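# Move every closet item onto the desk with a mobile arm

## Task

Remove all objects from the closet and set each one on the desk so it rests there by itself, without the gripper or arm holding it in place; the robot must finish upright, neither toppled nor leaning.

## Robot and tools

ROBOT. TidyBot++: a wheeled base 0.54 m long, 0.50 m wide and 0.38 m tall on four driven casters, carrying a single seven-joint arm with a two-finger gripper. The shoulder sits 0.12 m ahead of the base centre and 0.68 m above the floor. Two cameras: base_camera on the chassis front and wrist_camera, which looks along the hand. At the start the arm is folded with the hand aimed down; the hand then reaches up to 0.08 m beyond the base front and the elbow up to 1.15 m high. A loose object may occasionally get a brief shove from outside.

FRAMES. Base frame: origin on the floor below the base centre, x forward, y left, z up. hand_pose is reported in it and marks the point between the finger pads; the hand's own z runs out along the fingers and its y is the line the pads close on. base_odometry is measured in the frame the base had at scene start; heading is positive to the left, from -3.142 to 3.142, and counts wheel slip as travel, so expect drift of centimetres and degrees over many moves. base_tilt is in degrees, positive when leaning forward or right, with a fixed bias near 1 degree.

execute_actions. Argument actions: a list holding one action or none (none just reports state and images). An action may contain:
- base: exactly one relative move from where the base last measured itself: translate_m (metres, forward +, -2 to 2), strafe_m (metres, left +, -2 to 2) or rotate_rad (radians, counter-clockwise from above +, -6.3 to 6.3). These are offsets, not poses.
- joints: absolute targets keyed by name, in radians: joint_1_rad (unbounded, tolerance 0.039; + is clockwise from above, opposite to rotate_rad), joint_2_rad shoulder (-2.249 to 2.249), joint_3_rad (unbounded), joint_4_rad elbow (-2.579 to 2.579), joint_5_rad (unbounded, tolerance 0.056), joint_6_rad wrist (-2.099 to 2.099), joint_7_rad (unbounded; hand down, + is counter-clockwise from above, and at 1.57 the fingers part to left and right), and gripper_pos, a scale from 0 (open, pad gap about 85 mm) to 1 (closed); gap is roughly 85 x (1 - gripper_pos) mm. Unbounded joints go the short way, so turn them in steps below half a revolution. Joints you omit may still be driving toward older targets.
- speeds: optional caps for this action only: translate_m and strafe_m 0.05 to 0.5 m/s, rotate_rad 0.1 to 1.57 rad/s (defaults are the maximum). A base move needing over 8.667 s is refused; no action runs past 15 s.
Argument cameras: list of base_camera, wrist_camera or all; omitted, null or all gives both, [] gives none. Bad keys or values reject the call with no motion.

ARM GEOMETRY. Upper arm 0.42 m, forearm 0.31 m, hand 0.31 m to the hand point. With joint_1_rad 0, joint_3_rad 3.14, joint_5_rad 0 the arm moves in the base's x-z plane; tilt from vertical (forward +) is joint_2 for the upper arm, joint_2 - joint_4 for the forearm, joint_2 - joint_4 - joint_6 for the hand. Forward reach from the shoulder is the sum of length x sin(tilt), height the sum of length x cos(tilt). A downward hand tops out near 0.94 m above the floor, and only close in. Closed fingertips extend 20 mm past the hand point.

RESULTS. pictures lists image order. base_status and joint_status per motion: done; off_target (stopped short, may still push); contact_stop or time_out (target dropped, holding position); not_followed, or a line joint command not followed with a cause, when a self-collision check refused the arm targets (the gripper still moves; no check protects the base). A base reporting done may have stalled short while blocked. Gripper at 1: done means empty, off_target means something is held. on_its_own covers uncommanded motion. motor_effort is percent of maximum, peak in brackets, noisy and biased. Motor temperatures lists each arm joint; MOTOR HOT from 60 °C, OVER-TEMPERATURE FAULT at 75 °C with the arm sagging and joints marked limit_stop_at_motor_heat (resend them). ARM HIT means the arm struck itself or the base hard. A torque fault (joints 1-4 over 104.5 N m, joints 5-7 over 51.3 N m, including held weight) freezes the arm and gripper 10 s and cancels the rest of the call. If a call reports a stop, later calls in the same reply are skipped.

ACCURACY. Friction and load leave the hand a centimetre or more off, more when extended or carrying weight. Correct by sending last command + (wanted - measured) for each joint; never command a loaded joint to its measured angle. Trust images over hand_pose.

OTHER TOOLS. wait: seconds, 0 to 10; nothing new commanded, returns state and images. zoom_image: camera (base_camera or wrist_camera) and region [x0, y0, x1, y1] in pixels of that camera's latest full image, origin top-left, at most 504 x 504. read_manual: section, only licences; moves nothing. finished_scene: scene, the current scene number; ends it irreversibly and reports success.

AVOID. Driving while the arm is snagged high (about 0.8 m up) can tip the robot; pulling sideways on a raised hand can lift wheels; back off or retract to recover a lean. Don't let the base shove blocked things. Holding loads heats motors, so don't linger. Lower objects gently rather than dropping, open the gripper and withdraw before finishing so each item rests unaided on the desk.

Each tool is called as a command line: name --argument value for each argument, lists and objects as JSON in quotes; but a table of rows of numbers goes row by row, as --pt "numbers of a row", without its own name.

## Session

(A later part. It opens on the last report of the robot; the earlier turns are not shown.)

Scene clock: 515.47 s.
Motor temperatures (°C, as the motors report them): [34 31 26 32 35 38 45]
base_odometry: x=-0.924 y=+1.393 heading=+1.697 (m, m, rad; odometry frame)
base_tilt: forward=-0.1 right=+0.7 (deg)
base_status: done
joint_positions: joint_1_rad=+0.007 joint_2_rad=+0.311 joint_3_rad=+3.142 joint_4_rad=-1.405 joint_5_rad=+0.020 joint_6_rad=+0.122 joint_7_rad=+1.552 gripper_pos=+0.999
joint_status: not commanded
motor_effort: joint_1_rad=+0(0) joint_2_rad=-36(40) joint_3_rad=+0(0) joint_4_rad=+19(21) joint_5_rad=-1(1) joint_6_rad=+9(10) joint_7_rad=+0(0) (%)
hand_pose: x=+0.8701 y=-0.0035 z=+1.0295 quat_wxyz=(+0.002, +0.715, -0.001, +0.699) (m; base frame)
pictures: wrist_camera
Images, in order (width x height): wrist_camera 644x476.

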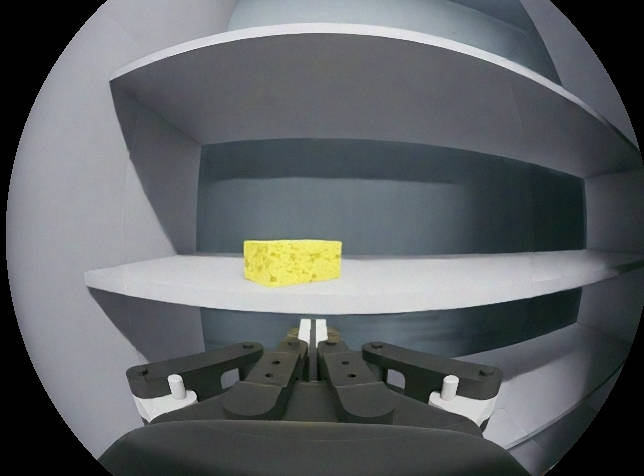

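execute_actions --actions '[{"base":{"strafe_m":-0.012},"joints":{"joint_4_rad":-1.31,"joint_6_rad":0.05}}]' --cameras '[]'

execute_actions --actions '[{"base":{"translate_m":0.2},"speeds":{"translate_m":0.08}}]' --cameras '["wrist_camera"]'

execute_actions --actions '[{"base":{"translate_m":-0.15}}]' --cameras '["wrist_camera"]'

Scene clock: 523.47 s.
Motor temperatures (°C, as the motors report them): [34 32 26 32 35 38 45]
base_odometry: x=-0.912 y=+1.394 heading=+1.698 (m, m, rad; odometry frame)
base_tilt: forward=-0.1 right=+0.7 (deg)
base_status: done
joint_positions: joint_1_rad=+0.006 joint_2_rad=+0.309 joint_3_rad=+3.142 joint_4_rad=-1.319 joint_5_rad=+0.020 joint_6_rad=+0.091 joint_7_rad=+1.552 gripper_pos=+0.999
joint_status: all done
motor_effort: joint_1_rad=+0(3) joint_2_rad=-36(39) joint_3_rad=+0(1) joint_4_rad=+19(20) joint_5_rad=-1(1) joint_6_rad=+9(11) joint_7_rad=+1(0) (%)
hand_pose: x=+0.8721 y=-0.0029 z=+1.0749 quat_wxyz=(+0.002, +0.695, -0.001, +0.719) (m; base frame)
pictures: none
No camera images: the call's "cameras" was empty. Leave "cameras" out to get every camera's image.

Scene clock: 526.50 s.
Motor temperatures (°C, as the motors report them): [34 32 26 32 35 38 45]
base_odometry: x=-0.937 y=+1.593 heading=+1.697 (m, m, rad; odometry frame)
base_tilt: forward=+0.0 right=+0.7 (deg)
base_status: done
joint_positions: joint_1_rad=+0.006 joint_2_rad=+0.309 joint_3_rad=+3.142 joint_4_rad=-1.319 joint_5_rad=+0.020 joint_6_rad=+0.089 joint_7_rad=+1.552 gripper_pos=+0.999
joint_status: not commanded
motor_effort: joint_1_rad=+1(3) joint_2_rad=-35(40) joint_3_rad=+0(1) joint_4_rad=+19(20) joint_5_rad=-1(1) joint_6_rad=+9(10) joint_7_rad=+0(1) (%)
hand_pose: x=+0.8718 y=-0.0029 z=+1.0750 quat_wxyz=(+0.002, +0.695, -0.001, +0.719) (m; base frame)
pictures: wrist_camera
Images, in order (width x height): wrist_camera 644x476.

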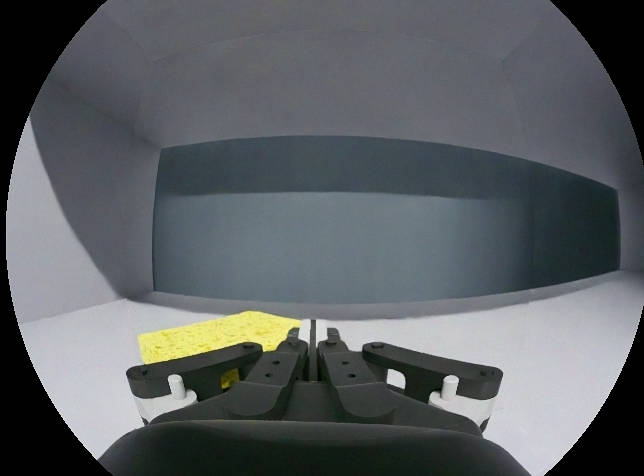

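Scene clock: 527.93 s.
Motor temperatures (°C, as the motors report them): [34 32 26 32 35 38 45]
base_odometry: x=-0.918 y=+1.444 heading=+1.698 (m, m, rad; odometry frame)
base_tilt: forward=-0.1 right=+0.7 (deg)
base_status: done
joint_positions: joint_1_rad=+0.006 joint_2_rad=+0.305 joint_3_rad=+3.142 joint_4_rad=-1.319 joint_5_rad=+0.020 joint_6_rad=+0.087 joint_7_rad=+1.552 gripper_pos=+0.999
joint_status: not commanded
motor_effort: joint_1_rad=+1(1) joint_2_rad=-35(42) joint_3_rad=+0(0) joint_4_rad=+19(20) joint_5_rad=-1(1) joint_6_rad=+9(10) joint_7_rad=+1(0) (%)
hand_pose: x=+0.8704 y=-0.0029 z=+1.0770 quat_wxyz=(+0.002, +0.695, -0.001, +0.719) (m; base frame)
pictures: wrist_camera
Images, in order (width x height): wrist_camera 644x476.

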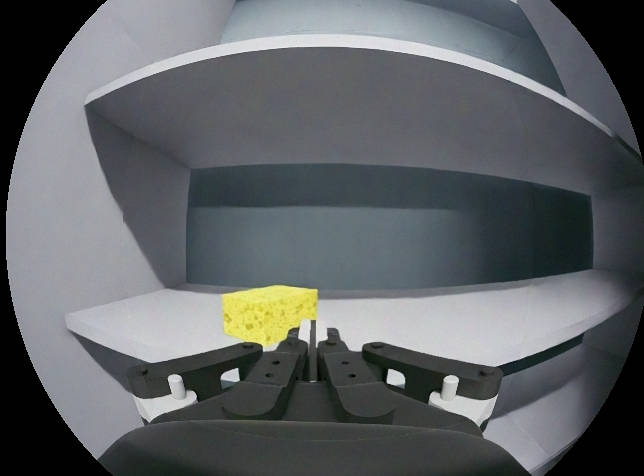

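Rotated some (~45°). Poke again further left, slightly lower.

execute_actions --actions '[{"base":{"strafe_m":0.025},"joints":{"joint_6_rad":0.0}}]' --cameras '[]'

execute_actions --actions '[{"base":{"translate_m":0.17},"speeds":{"translate_m":0.08}}]' --cameras '[]'

execute_actions --actions '[{"base":{"translate_m":-0.17}}]' --cameras '["wrist_camera"]'

Scene clock: 534.63 s.
Motor temperatures (°C, as the motors report them): [34 32 26 32 35 38 45]
base_odometry: x=-0.943 y=+1.441 heading=+1.698 (m, m, rad; odometry frame)
base_tilt: forward=-0.1 right=+0.6 (deg)
base_status: done
joint_positions: joint_1_rad=-0.001 joint_2_rad=+0.305 joint_3_rad=+3.141 joint_4_rad=-1.319 joint_5_rad=+0.020 joint_6_rad=+0.035 joint_7_rad=+1.552 gripper_pos=+0.999
joint_status: all done
motor_effort: joint_1_rad=+0(3) joint_2_rad=-34(37) joint_3_rad=+0(2) joint_4_rad=+19(20) joint_5_rad=-1(1) joint_6_rad=+9(10) joint_7_rad=+0(0) (%)
hand_pose: x=+0.8705 y=+0.0032 z=+1.0607 quat_wxyz=(-0.001, +0.714, +0.001, +0.701) (m; base frame)
pictures: none
No camera images: the call's "cameras" was empty. Leave "cameras" out to get every camera's image.

Scene clock: 537.30 s.
Motor temperatures (°C, as the motors report them): [34 32 26 32 35 38 45]
base_odometry: x=-0.965 y=+1.610 heading=+1.698 (m, m, rad; odometry frame)
base_tilt: forward=-0.1 right=+0.7 (deg)
base_status: done
joint_positions: joint_1_rad=-0.001 joint_2_rad=+0.305 joint_3_rad=+3.141 joint_4_rad=-1.319 joint_5_rad=+0.020 joint_6_rad=+0.035 joint_7_rad=+1.552 gripper_pos=+0.999
joint_status: not commanded
motor_effort: joint_1_rad=-1(1) joint_2_rad=-35(39) joint_3_rad=+0(0) joint_4_rad=+19(20) joint_5_rad=-1(1) joint_6_rad=+9(10) joint_7_rad=+0(0) (%)
hand_pose: x=+0.8704 y=+0.0032 z=+1.0608 quat_wxyz=(-0.001, +0.714, +0.001, +0.701) (m; base frame)
pictures: none
No camera images: the call's "cameras" was empty. Leave "cameras" out to get every camera's image.

Scene clock: 538.83 s.
Motor temperatures (°C, as the motors report them): [34 32 26 32 35 38 45]
base_odometry: x=-0.943 y=+1.441 heading=+1.699 (m, m, rad; odometry frame)
base_tilt: forward=-0.1 right=+0.6 (deg)
base_status: done
joint_positions: joint_1_rad=-0.001 joint_2_rad=+0.303 joint_3_rad=+3.141 joint_4_rad=-1.319 joint_5_rad=+0.020 joint_6_rad=+0.035 joint_7_rad=+1.552 gripper_pos=+0.999
joint_status: not commanded
motor_effort: joint_1_rad=+0(2) joint_2_rad=-33(41) joint_3_rad=+0(1) joint_4_rad=+19(21) joint_5_rad=-1(1) joint_6_rad=+9(10) joint_7_rad=+0(0) (%)
hand_pose: x=+0.8697 y=+0.0032 z=+1.0622 quat_wxyz=(-0.001, +0.713, +0.001, +0.701) (m; base frame)
pictures: wrist_camera
Images, in order (width x height): wrist_camera 644x476.

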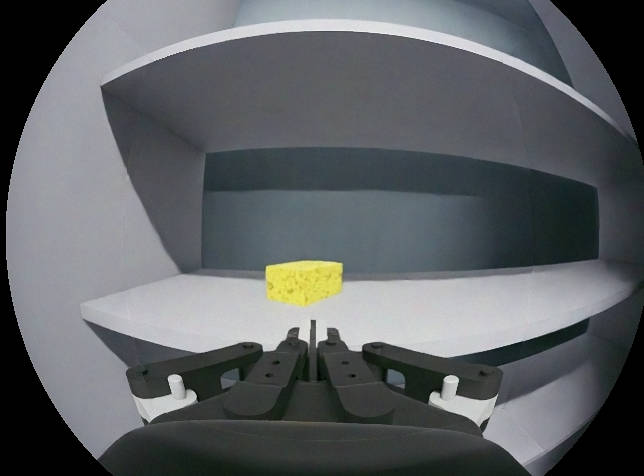

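execute_actions --actions '[{"base":{"translate_m":-0.1},"joints":{"joint_4_rad":-1.27,"joint_5_rad":1.57,"joint_6_rad":0.7,"joint_7_rad":0.0,"gripper_pos":0}}]' --cameras '["wrist_camera"]'

Scene clock: 546.43 s.
Motor temperatures (°C, as the motors report them): [34 32 26 32 35 38 45]
base_odometry: x=-0.930 y=+1.342 heading=+1.700 (m, m, rad; odometry frame)
base_tilt: forward=-0.1 right=+0.7 (deg)
base_status: done
joint_positions: joint_1_rad=+0.013 joint_2_rad=+0.298 joint_3_rad=+3.149 joint_4_rad=-1.285 joint_5_rad=+1.565 joint_6_rad=+0.652 joint_7_rad=+0.018 gripper_pos=+0.000
joint_status: all done
motor_effort: joint_1_rad=-3(9) joint_2_rad=-34(38) joint_3_rad=-3(7) joint_4_rad=+18(19) joint_5_rad=-7(6) joint_6_rad=+2(10) joint_7_rad=+0(1) (%)
hand_pose: x=+0.8081 y=+0.1768 z=+1.0773 quat_wxyz=(-0.216, +0.674, +0.223, +0.670) (m; base frame)
pictures: wrist_camera
Images, in order (width x height): wrist_camera 644x476.

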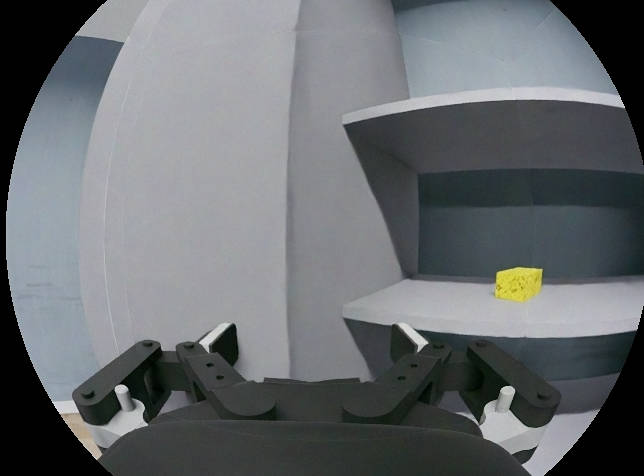

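execute_actions --actions '[{"joints":{"joint_1_rad":0,"joint_3_rad":3.14,"joint_4_rad":-1.33,"joint_6_rad":-0.5}}]' --cameras '[]'

execute_actions --actions '[{"base":{"strafe_m":0.13}}]' --cameras '[]'

execute_actions --actions '[{"base":{"translate_m":0.22}}]' --cameras '["wrist_camera"]'

Scene clock: 558.67 s.
Motor temperatures (°C, as the motors report them): [34 32 26 32 35 38 45]
base_odometry: x=-0.930 y=+1.342 heading=+1.700 (m, m, rad; odometry frame)
base_tilt: forward=-0.1 right=+0.7 (deg)
base_status: not commanded
joint_positions: joint_1_rad=+0.000 joint_2_rad=+0.298 joint_3_rad=+3.140 joint_4_rad=-1.313 joint_5_rad=+1.565 joint_6_rad=-0.480 joint_7_rad=+0.018 gripper_pos=+0.000
joint_status: all done
motor_effort: joint_1_rad=+0(3) joint_2_rad=-34(35) joint_3_rad=+1(3) joint_4_rad=+19(19) joint_5_rad=+3(7) joint_6_rad=-1(2) joint_7_rad=+1(0) (%)
hand_pose: x=+0.8326 y=-0.1418 z=+1.0592 quat_wxyz=(+0.175, +0.703, -0.160, +0.671) (m; base frame)
pictures: none
No camera images: the call's "cameras" was empty. Leave "cameras" out to get every camera's image.

Scene clock: 560.07 s.
Motor temperatures (°C, as the motors report them): [34 32 26 32 35 38 45]
base_odometry: x=-1.059 y=+1.325 heading=+1.700 (m, m, rad; odometry frame)
base_tilt: forward=+0.0 right=+0.7 (deg)
base_status: done
joint_positions: joint_1_rad=-0.005 joint_2_rad=+0.298 joint_3_rad=+3.139 joint_4_rad=-1.313 joint_5_rad=+1.565 joint_6_rad=-0.480 joint_7_rad=+0.018 gripper_pos=+0.000
joint_status: not commanded
motor_effort: joint_1_rad=+1(4) joint_2_rad=-34(35) joint_3_rad=+1(3) joint_4_rad=+19(19) joint_5_rad=+3(3) joint_6_rad=-1(2) joint_7_rad=+0(0) (%)
hand_pose: x=+0.8334 y=-0.1378 z=+1.0589 quat_wxyz=(+0.173, +0.703, -0.158, +0.671) (m; base frame)
pictures: none
No camera images: the call's "cameras" was empty. Leave "cameras" out to get every camera's image.

Scene clock: 561.77 s.
Motor temperatures (°C, as the motors report them): [34 32 26 32 35 38 45]
base_odometry: x=-1.088 y=+1.543 heading=+1.700 (m, m, rad; odometry frame)
base_tilt: forward=-0.1 right=+0.7 (deg)
base_status: done
joint_positions: joint_1_rad=-0.005 joint_2_rad=+0.301 joint_3_rad=+3.139 joint_4_rad=-1.315 joint_5_rad=+1.565 joint_6_rad=-0.480 joint_7_rad=+0.018 gripper_pos=+0.000
joint_status: not commanded
motor_effort: joint_1_rad=+0(1) joint_2_rad=-36(39) joint_3_rad=+1(1) joint_4_rad=+19(20) joint_5_rad=+3(3) joint_6_rad=-1(1) joint_7_rad=+1(0) (%)
hand_pose: x=+0.8345 y=-0.1378 z=+1.0560 quat_wxyz=(+0.173, +0.705, -0.158, +0.670) (m; base frame)
pictures: wrist_camera
Images, in order (width x height): wrist_camera 644x476.

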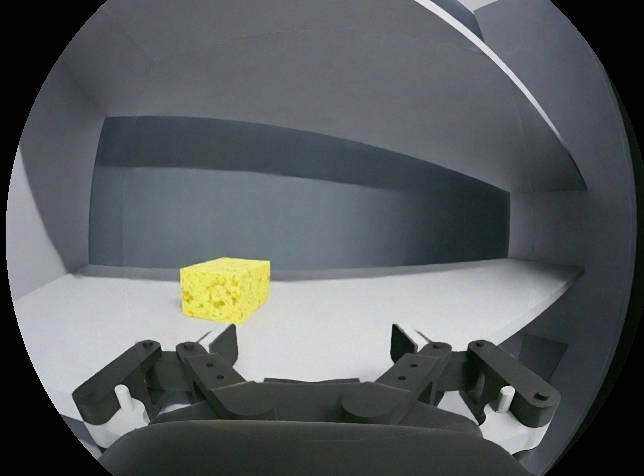

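execute_actions --actions '[{"base":{"strafe_m":0.06},"speeds":{"strafe_m":0.08}}]' --cameras '[]'

execute_actions --actions '[{"base":{"translate_m":0.08},"speeds":{"translate_m":0.1}}]' --cameras '["wrist_camera"]'

Scene clock: 571.67 s.
Motor temperatures (°C, as the motors report them): [34 32 26 32 35 38 45]
base_odometry: x=-1.148 y=+1.535 heading=+1.700 (m, m, rad; odometry frame)
base_tilt: forward=-0.1 right=+0.7 (deg)
base_status: done
joint_positions: joint_1_rad=+0.015 joint_2_rad=+0.301 joint_3_rad=+3.149 joint_4_rad=-1.315 joint_5_rad=+1.565 joint_6_rad=-0.480 joint_7_rad=+0.018 gripper_pos=+0.000
joint_status: not commanded
motor_effort: joint_1_rad=-4(9) joint_2_rad=-34(36) joint_3_rad=-2(4) joint_4_rad=+18(19) joint_5_rad=+3(3) joint_6_rad=-1(3) joint_7_rad=+0(0) (%)
hand_pose: x=+0.8304 y=-0.1574 z=+1.0564 quat_wxyz=(+0.184, +0.702, -0.167, +0.668) (m; base frame)
pictures: none
No camera images: the call's "cameras" was empty. Leave "cameras" out to get every camera's image.

Scene clock: 573.03 s.
Motor temperatures (°C, as the motors report them): [34 32 26 32 35 38 45]
base_odometry: x=-1.158 y=+1.615 heading=+1.700 (m, m, rad; odometry frame)
base_tilt: forward=+0.0 right=+0.7 (deg)
base_status: done
joint_positions: joint_1_rad=+0.017 joint_2_rad=+0.301 joint_3_rad=+3.150 joint_4_rad=-1.315 joint_5_rad=+1.565 joint_6_rad=-0.480 joint_7_rad=+0.018 gripper_pos=+0.000
joint_status: not commanded
motor_effort: joint_1_rad=-3(8) joint_2_rad=-34(38) joint_3_rad=-1(4) joint_4_rad=+19(20) joint_5_rad=+3(4) joint_6_rad=+0(2) joint_7_rad=-1(0) (%)
hand_pose: x=+0.8299 y=-0.1591 z=+1.0562 quat_wxyz=(+0.185, +0.702, -0.168, +0.667) (m; base frame)
pictures: wrist_camera
Images, in order (width x height): wrist_camera 644x476.

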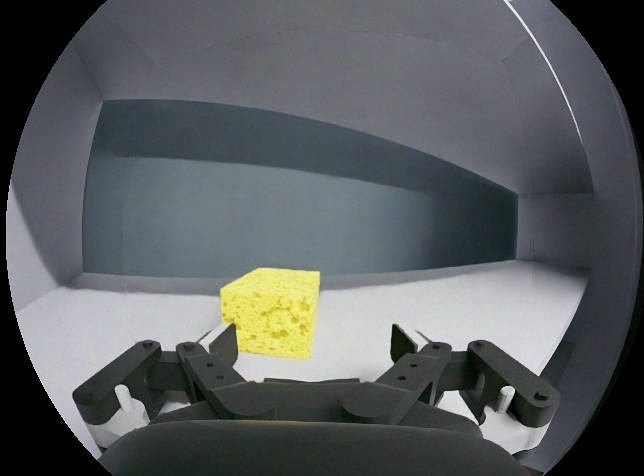

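execute_actions --actions '[{"joints":{"joint_6_rad":-0.36}}]' --cameras '[]'

execute_actions --actions '[{"base":{"translate_m":0.05},"speeds":{"translate_m":0.1}}]' --cameras '["wrist_camera"]'

execute_actions --actions '[{"joints":{"gripper_pos":1}}]' --cameras '["wrist_camera"]'

Scene clock: 579.10 s.
Motor temperatures (°C, as the motors report them): [34 32 26 32 35 38 45]
base_odometry: x=-1.158 y=+1.615 heading=+1.700 (m, m, rad; odometry frame)
base_tilt: forward=+0.0 right=+0.7 (deg)
base_status: not commanded
joint_positions: joint_1_rad=+0.017 joint_2_rad=+0.301 joint_3_rad=+3.150 joint_4_rad=-1.315 joint_5_rad=+1.565 joint_6_rad=-0.390 joint_7_rad=+0.018 gripper_pos=+0.000
joint_status: all done
motor_effort: joint_1_rad=-2(3) joint_2_rad=-34(34) joint_3_rad=-1(2) joint_4_rad=+19(19) joint_5_rad=+3(3) joint_6_rad=-1(1) joint_7_rad=+0(0) (%)
hand_pose: x=+0.8422 y=-0.1342 z=+1.0558 quat_wxyz=(+0.153, +0.709, -0.138, +0.675) (m; base frame)
pictures: none
No camera images: the call's "cameras" was empty. Leave "cameras" out to get every camera's image.

Scene clock: 580.10 s.
Motor temperatures (°C, as the motors report them): [34 32 26 32 35 38 45]
base_odometry: x=-1.165 y=+1.665 heading=+1.700 (m, m, rad; odometry frame)
base_tilt: forward=+0.0 right=+0.7 (deg)
base_status: done
joint_positions: joint_1_rad=+0.026 joint_2_rad=+0.291 joint_3_rad=+3.150 joint_4_rad=-1.316 joint_5_rad=+1.565 joint_6_rad=-0.390 joint_7_rad=+0.018 gripper_pos=+0.000
joint_status: not commanded
motor_effort: joint_1_rad=-7(9) joint_2_rad=-33(35) joint_3_rad=-2(3) joint_4_rad=+19(19) joint_5_rad=+2(3) joint_6_rad=-1(1) joint_7_rad=+0(0) (%)
hand_pose: x=+0.8371 y=-0.1410 z=+1.0628 quat_wxyz=(+0.156, +0.705, -0.142, +0.677) (m; base frame)
pictures: wrist_camera
Images, in order (width x height): wrist_camera 644x476.

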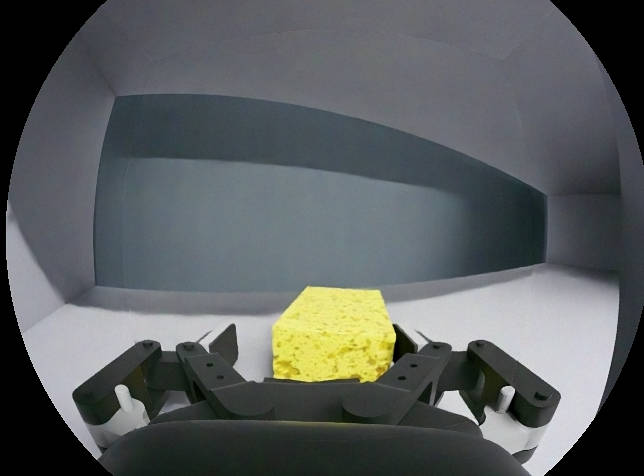

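Scene clock: 581.20 s.
Motor temperatures (°C, as the motors report them): [34 32 26 32 35 38 45]
base_odometry: x=-1.165 y=+1.665 heading=+1.700 (m, m, rad; odometry frame)
base_tilt: forward=+0.0 right=+0.7 (deg)
base_status: not commanded
joint_positions: joint_1_rad=+0.026 joint_2_rad=+0.291 joint_3_rad=+3.150 joint_4_rad=-1.316 joint_5_rad=+1.565 joint_6_rad=-0.390 joint_7_rad=+0.018 gripper_pos=+0.396
joint_status: gripper_pos off_target (ended at +0.396, target +1.000)
motor_effort: joint_1_rad=-8(7) joint_2_rad=-32(34) joint_3_rad=-2(2) joint_4_rad=+17(19) joint_5_rad=+2(2) joint_6_rad=-1(1) joint_7_rad=+0(0) (%)
hand_pose: x=+0.8371 y=-0.1410 z=+1.0628 quat_wxyz=(+0.156, +0.705, -0.142, +0.677) (m; base frame)
pictures: wrist_camera
Images, in order (width x height): wrist_camera 644x476.

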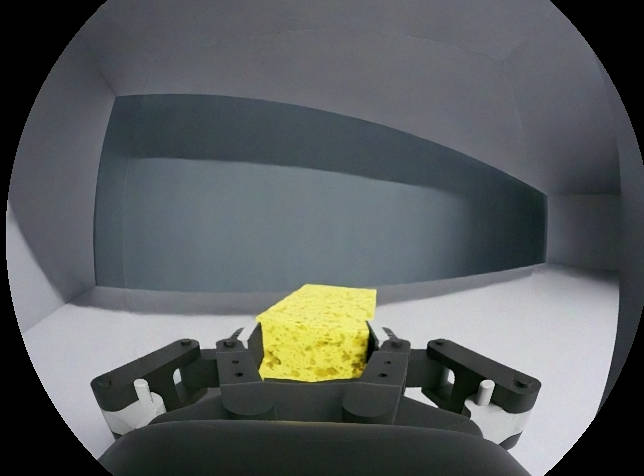

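execute_actions --actions '[{"base":{"strafe_m":-0.05},"joints":{"joint_4_rad":-1.24}}]' --cameras '[]'

execute_actions --actions '[{"base":{"translate_m":-1.0}}]' --cameras '["wrist_camera"]'

execute_actions --actions '[{"base":{"strafe_m":-0.92}}]' --cameras '[]'

execute_actions --actions '[{"base":{"rotate_rad":3.14},"speeds":{"rotate_rad":1.0}}]' --cameras '[]'

execute_actions --actions '[{"base":{"translate_m":1.38}}]' --cameras '[]'

execute_actions --actions '[{"joints":{"joint_4_rad":-1.4}}]' --cameras '["wrist_camera"]'

Scene clock: 598.13 s.
Motor temperatures (°C, as the motors report them): [34 32 26 32 35 38 45]
base_odometry: x=-1.115 y=+1.671 heading=+1.700 (m, m, rad; odometry frame)
base_tilt: forward=-0.1 right=+0.7 (deg)
base_status: done
joint_positions: joint_1_rad=+0.003 joint_2_rad=+0.292 joint_3_rad=+3.142 joint_4_rad=-1.252 joint_5_rad=+1.565 joint_6_rad=-0.390 joint_7_rad=+0.018 gripper_pos=+0.396
joint_status: all done
motor_effort: joint_1_rad=+0(6) joint_2_rad=-35(37) joint_3_rad=+1(3) joint_4_rad=+19(21) joint_5_rad=+2(3) joint_6_rad=+0(2) joint_7_rad=-1(0) (%)
hand_pose: x=+0.8419 y=-0.1196 z=+1.0995 quat_wxyz=(+0.141, +0.686, -0.136, +0.701) (m; base frame)
pictures: none
No camera images: the call's "cameras" was empty. Leave "cameras" out to get every camera's image.

Scene clock: 601.50 s.
Motor temperatures (°C, as the motors report them): [34 32 26 32 35 38 45]
base_odometry: x=-0.985 y=+0.680 heading=+1.701 (m, m, rad; odometry frame)
base_tilt: forward=-0.1 right=+0.6 (deg)
base_status: done
joint_positions: joint_1_rad=+0.003 joint_2_rad=+0.293 joint_3_rad=+3.142 joint_4_rad=-1.252 joint_5_rad=+1.565 joint_6_rad=-0.390 joint_7_rad=+0.018 gripper_pos=+0.396
joint_status: not commanded
motor_effort: joint_1_rad=+0(1) joint_2_rad=-32(39) joint_3_rad=+1(1) joint_4_rad=+19(20) joint_5_rad=+2(3) joint_6_rad=+0(0) joint_7_rad=+0(0) (%)
hand_pose: x=+0.8424 y=-0.1196 z=+1.0987 quat_wxyz=(+0.141, +0.686, -0.136, +0.701) (m; base frame)
pictures: wrist_camera
Images, in order (width x height): wrist_camera 644x476.

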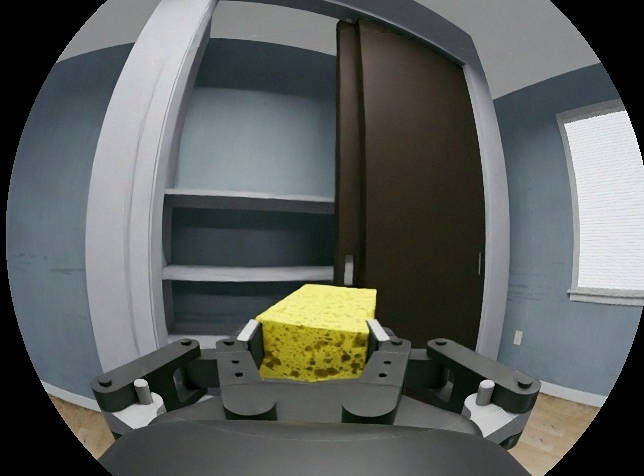

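Scene clock: 604.70 s.
Motor temperatures (°C, as the motors report them): [34 32 26 32 35 38 45]
base_odometry: x=-0.073 y=+0.798 heading=+1.700 (m, m, rad; odometry frame)
base_tilt: forward=+0.0 right=+0.7 (deg)
base_status: done
joint_positions: joint_1_rad=+0.002 joint_2_rad=+0.293 joint_3_rad=+3.141 joint_4_rad=-1.252 joint_5_rad=+1.565 joint_6_rad=-0.390 joint_7_rad=+0.018 gripper_pos=+0.396
joint_status: not commanded
motor_effort: joint_1_rad=+0(4) joint_2_rad=-34(35) joint_3_rad=+0(3) joint_4_rad=+19(19) joint_5_rad=+2(2) joint_6_rad=+0(1) joint_7_rad=+0(0) (%)
hand_pose: x=+0.8425 y=-0.1189 z=+1.0987 quat_wxyz=(+0.140, +0.686, -0.135, +0.701) (m; base frame)
pictures: none
No camera images: the call's "cameras" was empty. Leave "cameras" out to get every camera's image.

Scene clock: 608.93 s.
Motor temperatures (°C, as the motors report them): [34 32 26 32 35 38 45]
base_odometry: x=-0.073 y=+0.798 heading=-1.443 (m, m, rad; odometry frame)
base_tilt: forward=-0.1 right=+0.7 (deg)
base_status: done
joint_positions: joint_1_rad=-0.005 joint_2_rad=+0.293 joint_3_rad=+3.139 joint_4_rad=-1.252 joint_5_rad=+1.565 joint_6_rad=-0.390 joint_7_rad=+0.018 gripper_pos=+0.396
joint_status: not commanded
motor_effort: joint_1_rad=+0(4) joint_2_rad=-34(37) joint_3_rad=+1(3) joint_4_rad=+19(20) joint_5_rad=+2(3) joint_6_rad=+0(2) joint_7_rad=+1(0) (%)
hand_pose: x=+0.8436 y=-0.1124 z=+1.0986 quat_wxyz=(+0.137, +0.687, -0.132, +0.701) (m; base frame)
pictures: none
No camera images: the call's "cameras" was empty. Leave "cameras" out to get every camera's image.

Scene clock: 613.07 s.
Motor temperatures (°C, as the motors report them): [34 32 26 32 35 38 45]
base_odometry: x=+0.105 y=-0.570 heading=-1.443 (m, m, rad; odometry frame)
base_tilt: forward=-0.1 right=+0.6 (deg)
base_status: done
joint_positions: joint_1_rad=-0.005 joint_2_rad=+0.294 joint_3_rad=+3.139 joint_4_rad=-1.252 joint_5_rad=+1.565 joint_6_rad=-0.390 joint_7_rad=+0.018 gripper_pos=+0.396
joint_status: not commanded
motor_effort: joint_1_rad=+1(1) joint_2_rad=-36(38) joint_3_rad=+1(1) joint_4_rad=+19(20) joint_5_rad=+2(3) joint_6_rad=+0(0) joint_7_rad=+1(1) (%)
hand_pose: x=+0.8440 y=-0.1124 z=+1.0979 quat_wxyz=(+0.137, +0.687, -0.132, +0.701) (m; base frame)
pictures: none
No camera images: the call's "cameras" was empty. Leave "cameras" out to get every camera's image.

Scene clock: 614.17 s.
Motor temperatures (°C, as the motors report them): [34 32 26 32 35 38 45]
base_odometry: x=+0.105 y=-0.570 heading=-1.443 (m, m, rad; odometry frame)
base_tilt: forward=-0.1 right=+0.7 (deg)
base_status: not commanded
joint_positions: joint_1_rad=-0.005 joint_2_rad=+0.295 joint_3_rad=+3.139 joint_4_rad=-1.392 joint_5_rad=+1.565 joint_6_rad=-0.390 joint_7_rad=+0.018 gripper_pos=+0.396
joint_status: all done
motor_effort: joint_1_rad=+0(0) joint_2_rad=-34(36) joint_3_rad=+1(1) joint_4_rad=+19(20) joint_5_rad=+2(3) joint_6_rad=-1(1) joint_7_rad=+1(0) (%)
hand_pose: x=+0.8404 y=-0.1124 z=+1.0135 quat_wxyz=(+0.146, +0.735, -0.122, +0.651) (m; base frame)
pictures: wrist_camera
Images, in order (width x height): wrist_camera 644x476.

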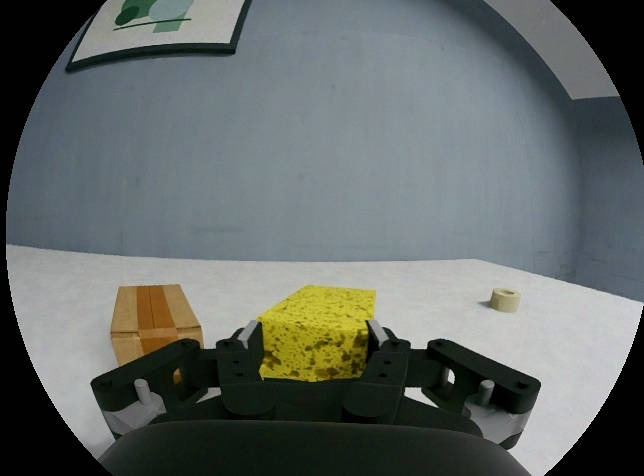

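execute_actions --actions '[{"joints":{"joint_4_rad":-1.44}}]' --cameras '[]'

execute_actions --actions '[{"joints":{"gripper_pos":0.15}}]' --cameras '[]'

execute_actions --actions '[{"joints":{"joint_4_rad":-1.2}}]' --cameras '[]'

execute_actions --actions '[{"base":{"translate_m":-0.4}}]' --cameras '["wrist_camera"]'

Scene clock: 621.67 s.
Motor temperatures (°C, as the motors report them): [34 32 26 32 35 38 45]
base_odometry: x=+0.105 y=-0.570 heading=-1.443 (m, m, rad; odometry frame)
base_tilt: forward=+0.0 right=+0.7 (deg)
base_status: not commanded
joint_positions: joint_1_rad=-0.005 joint_2_rad=+0.292 joint_3_rad=+3.139 joint_4_rad=-1.415 joint_5_rad=+1.565 joint_6_rad=-0.390 joint_7_rad=+0.018 gripper_pos=+0.397
joint_status: all done
motor_effort: joint_1_rad=+0(1) joint_2_rad=-31(34) joint_3_rad=+1(1) joint_4_rad=+16(19) joint_5_rad=+1(2) joint_6_rad=-1(2) joint_7_rad=+0(0) (%)
hand_pose: x=+0.8373 y=-0.1124 z=+1.0020 quat_wxyz=(+0.147, +0.741, -0.121, +0.644) (m; base frame)
pictures: none
No camera images: the call's "cameras" was empty. Leave "cameras" out to get every camera's image.

Scene clock: 622.70 s.
Motor temperatures (°C, as the motors report them): [34 32 26 32 35 38 45]
base_odometry: x=+0.105 y=-0.570 heading=-1.443 (m, m, rad; odometry frame)
base_tilt: forward=-0.1 right=+0.7 (deg)
base_status: not commanded
joint_positions: joint_1_rad=-0.005 joint_2_rad=+0.292 joint_3_rad=+3.139 joint_4_rad=-1.427 joint_5_rad=+1.565 joint_6_rad=-0.390 joint_7_rad=+0.018 gripper_pos=+0.150
joint_status: all done
motor_effort: joint_1_rad=+0(1) joint_2_rad=-34(35) joint_3_rad=+1(0) joint_4_rad=+19(19) joint_5_rad=+2(2) joint_6_rad=-1(1) joint_7_rad=+0(1) (%)
hand_pose: x=+0.8363 y=-0.1124 z=+0.9952 quat_wxyz=(+0.148, +0.745, -0.120, +0.639) (m; base frame)
pictures: none
No camera images: the call's "cameras" was empty. Leave "cameras" out to get every camera's image.

Scene clock: 623.97 s.
Motor temperatures (°C, as the motors report them): [34 32 26 32 35 38 45]
base_odometry: x=+0.105 y=-0.570 heading=-1.443 (m, m, rad; odometry frame)
base_tilt: forward=-0.1 right=+0.7 (deg)
base_status: not commanded
joint_positions: joint_1_rad=-0.005 joint_2_rad=+0.292 joint_3_rad=+3.139 joint_4_rad=-1.213 joint_5_rad=+1.565 joint_6_rad=-0.390 joint_7_rad=+0.018 gripper_pos=+0.150
joint_status: all done
motor_effort: joint_1_rad=+0(0) joint_2_rad=-35(37) joint_3_rad=+1(1) joint_4_rad=+19(21) joint_5_rad=+2(2) joint_6_rad=+0(1) joint_7_rad=+0(0) (%)
hand_pose: x=+0.8418 y=-0.1125 z=+1.1238 quat_wxyz=(+0.134, +0.672, -0.135, +0.715) (m; base frame)
pictures: none
No camera images: the call's "cameras" was empty. Leave "cameras" out to get every camera's image.

Scene clock: 626.27 s.
Motor temperatures (°C, as the motors report them): [34 32 26 32 35 38 45]
base_odometry: x=+0.053 y=-0.174 heading=-1.442 (m, m, rad; odometry frame)
base_tilt: forward=-0.1 right=+0.7 (deg)
base_status: done
joint_positions: joint_1_rad=-0.004 joint_2_rad=+0.295 joint_3_rad=+3.139 joint_4_rad=-1.212 joint_5_rad=+1.565 joint_6_rad=-0.390 joint_7_rad=+0.018 gripper_pos=+0.150
joint_status: not commanded
motor_effort: joint_1_rad=+0(3) joint_2_rad=-32(38) joint_3_rad=+1(1) joint_4_rad=+19(20) joint_5_rad=+2(3) joint_6_rad=+0(1) joint_7_rad=+1(1) (%)
hand_pose: x=+0.8431 y=-0.1127 z=+1.1217 quat_wxyz=(+0.134, +0.673, -0.135, +0.714) (m; base frame)
pictures: wrist_camera
Images, in order (width x height): wrist_camera 644x476.

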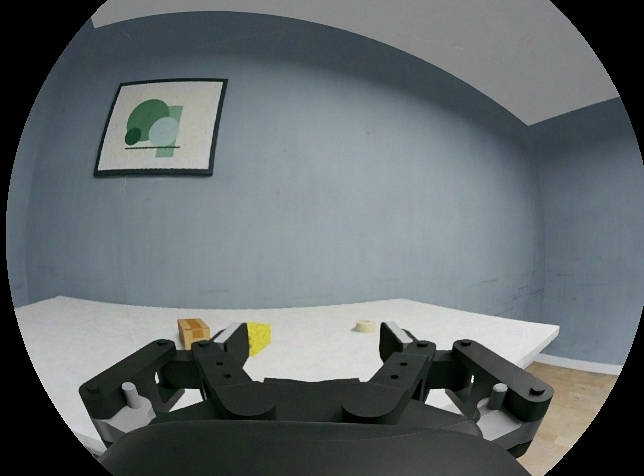

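finished_scene --scene 1

The scene is finished: the task was done.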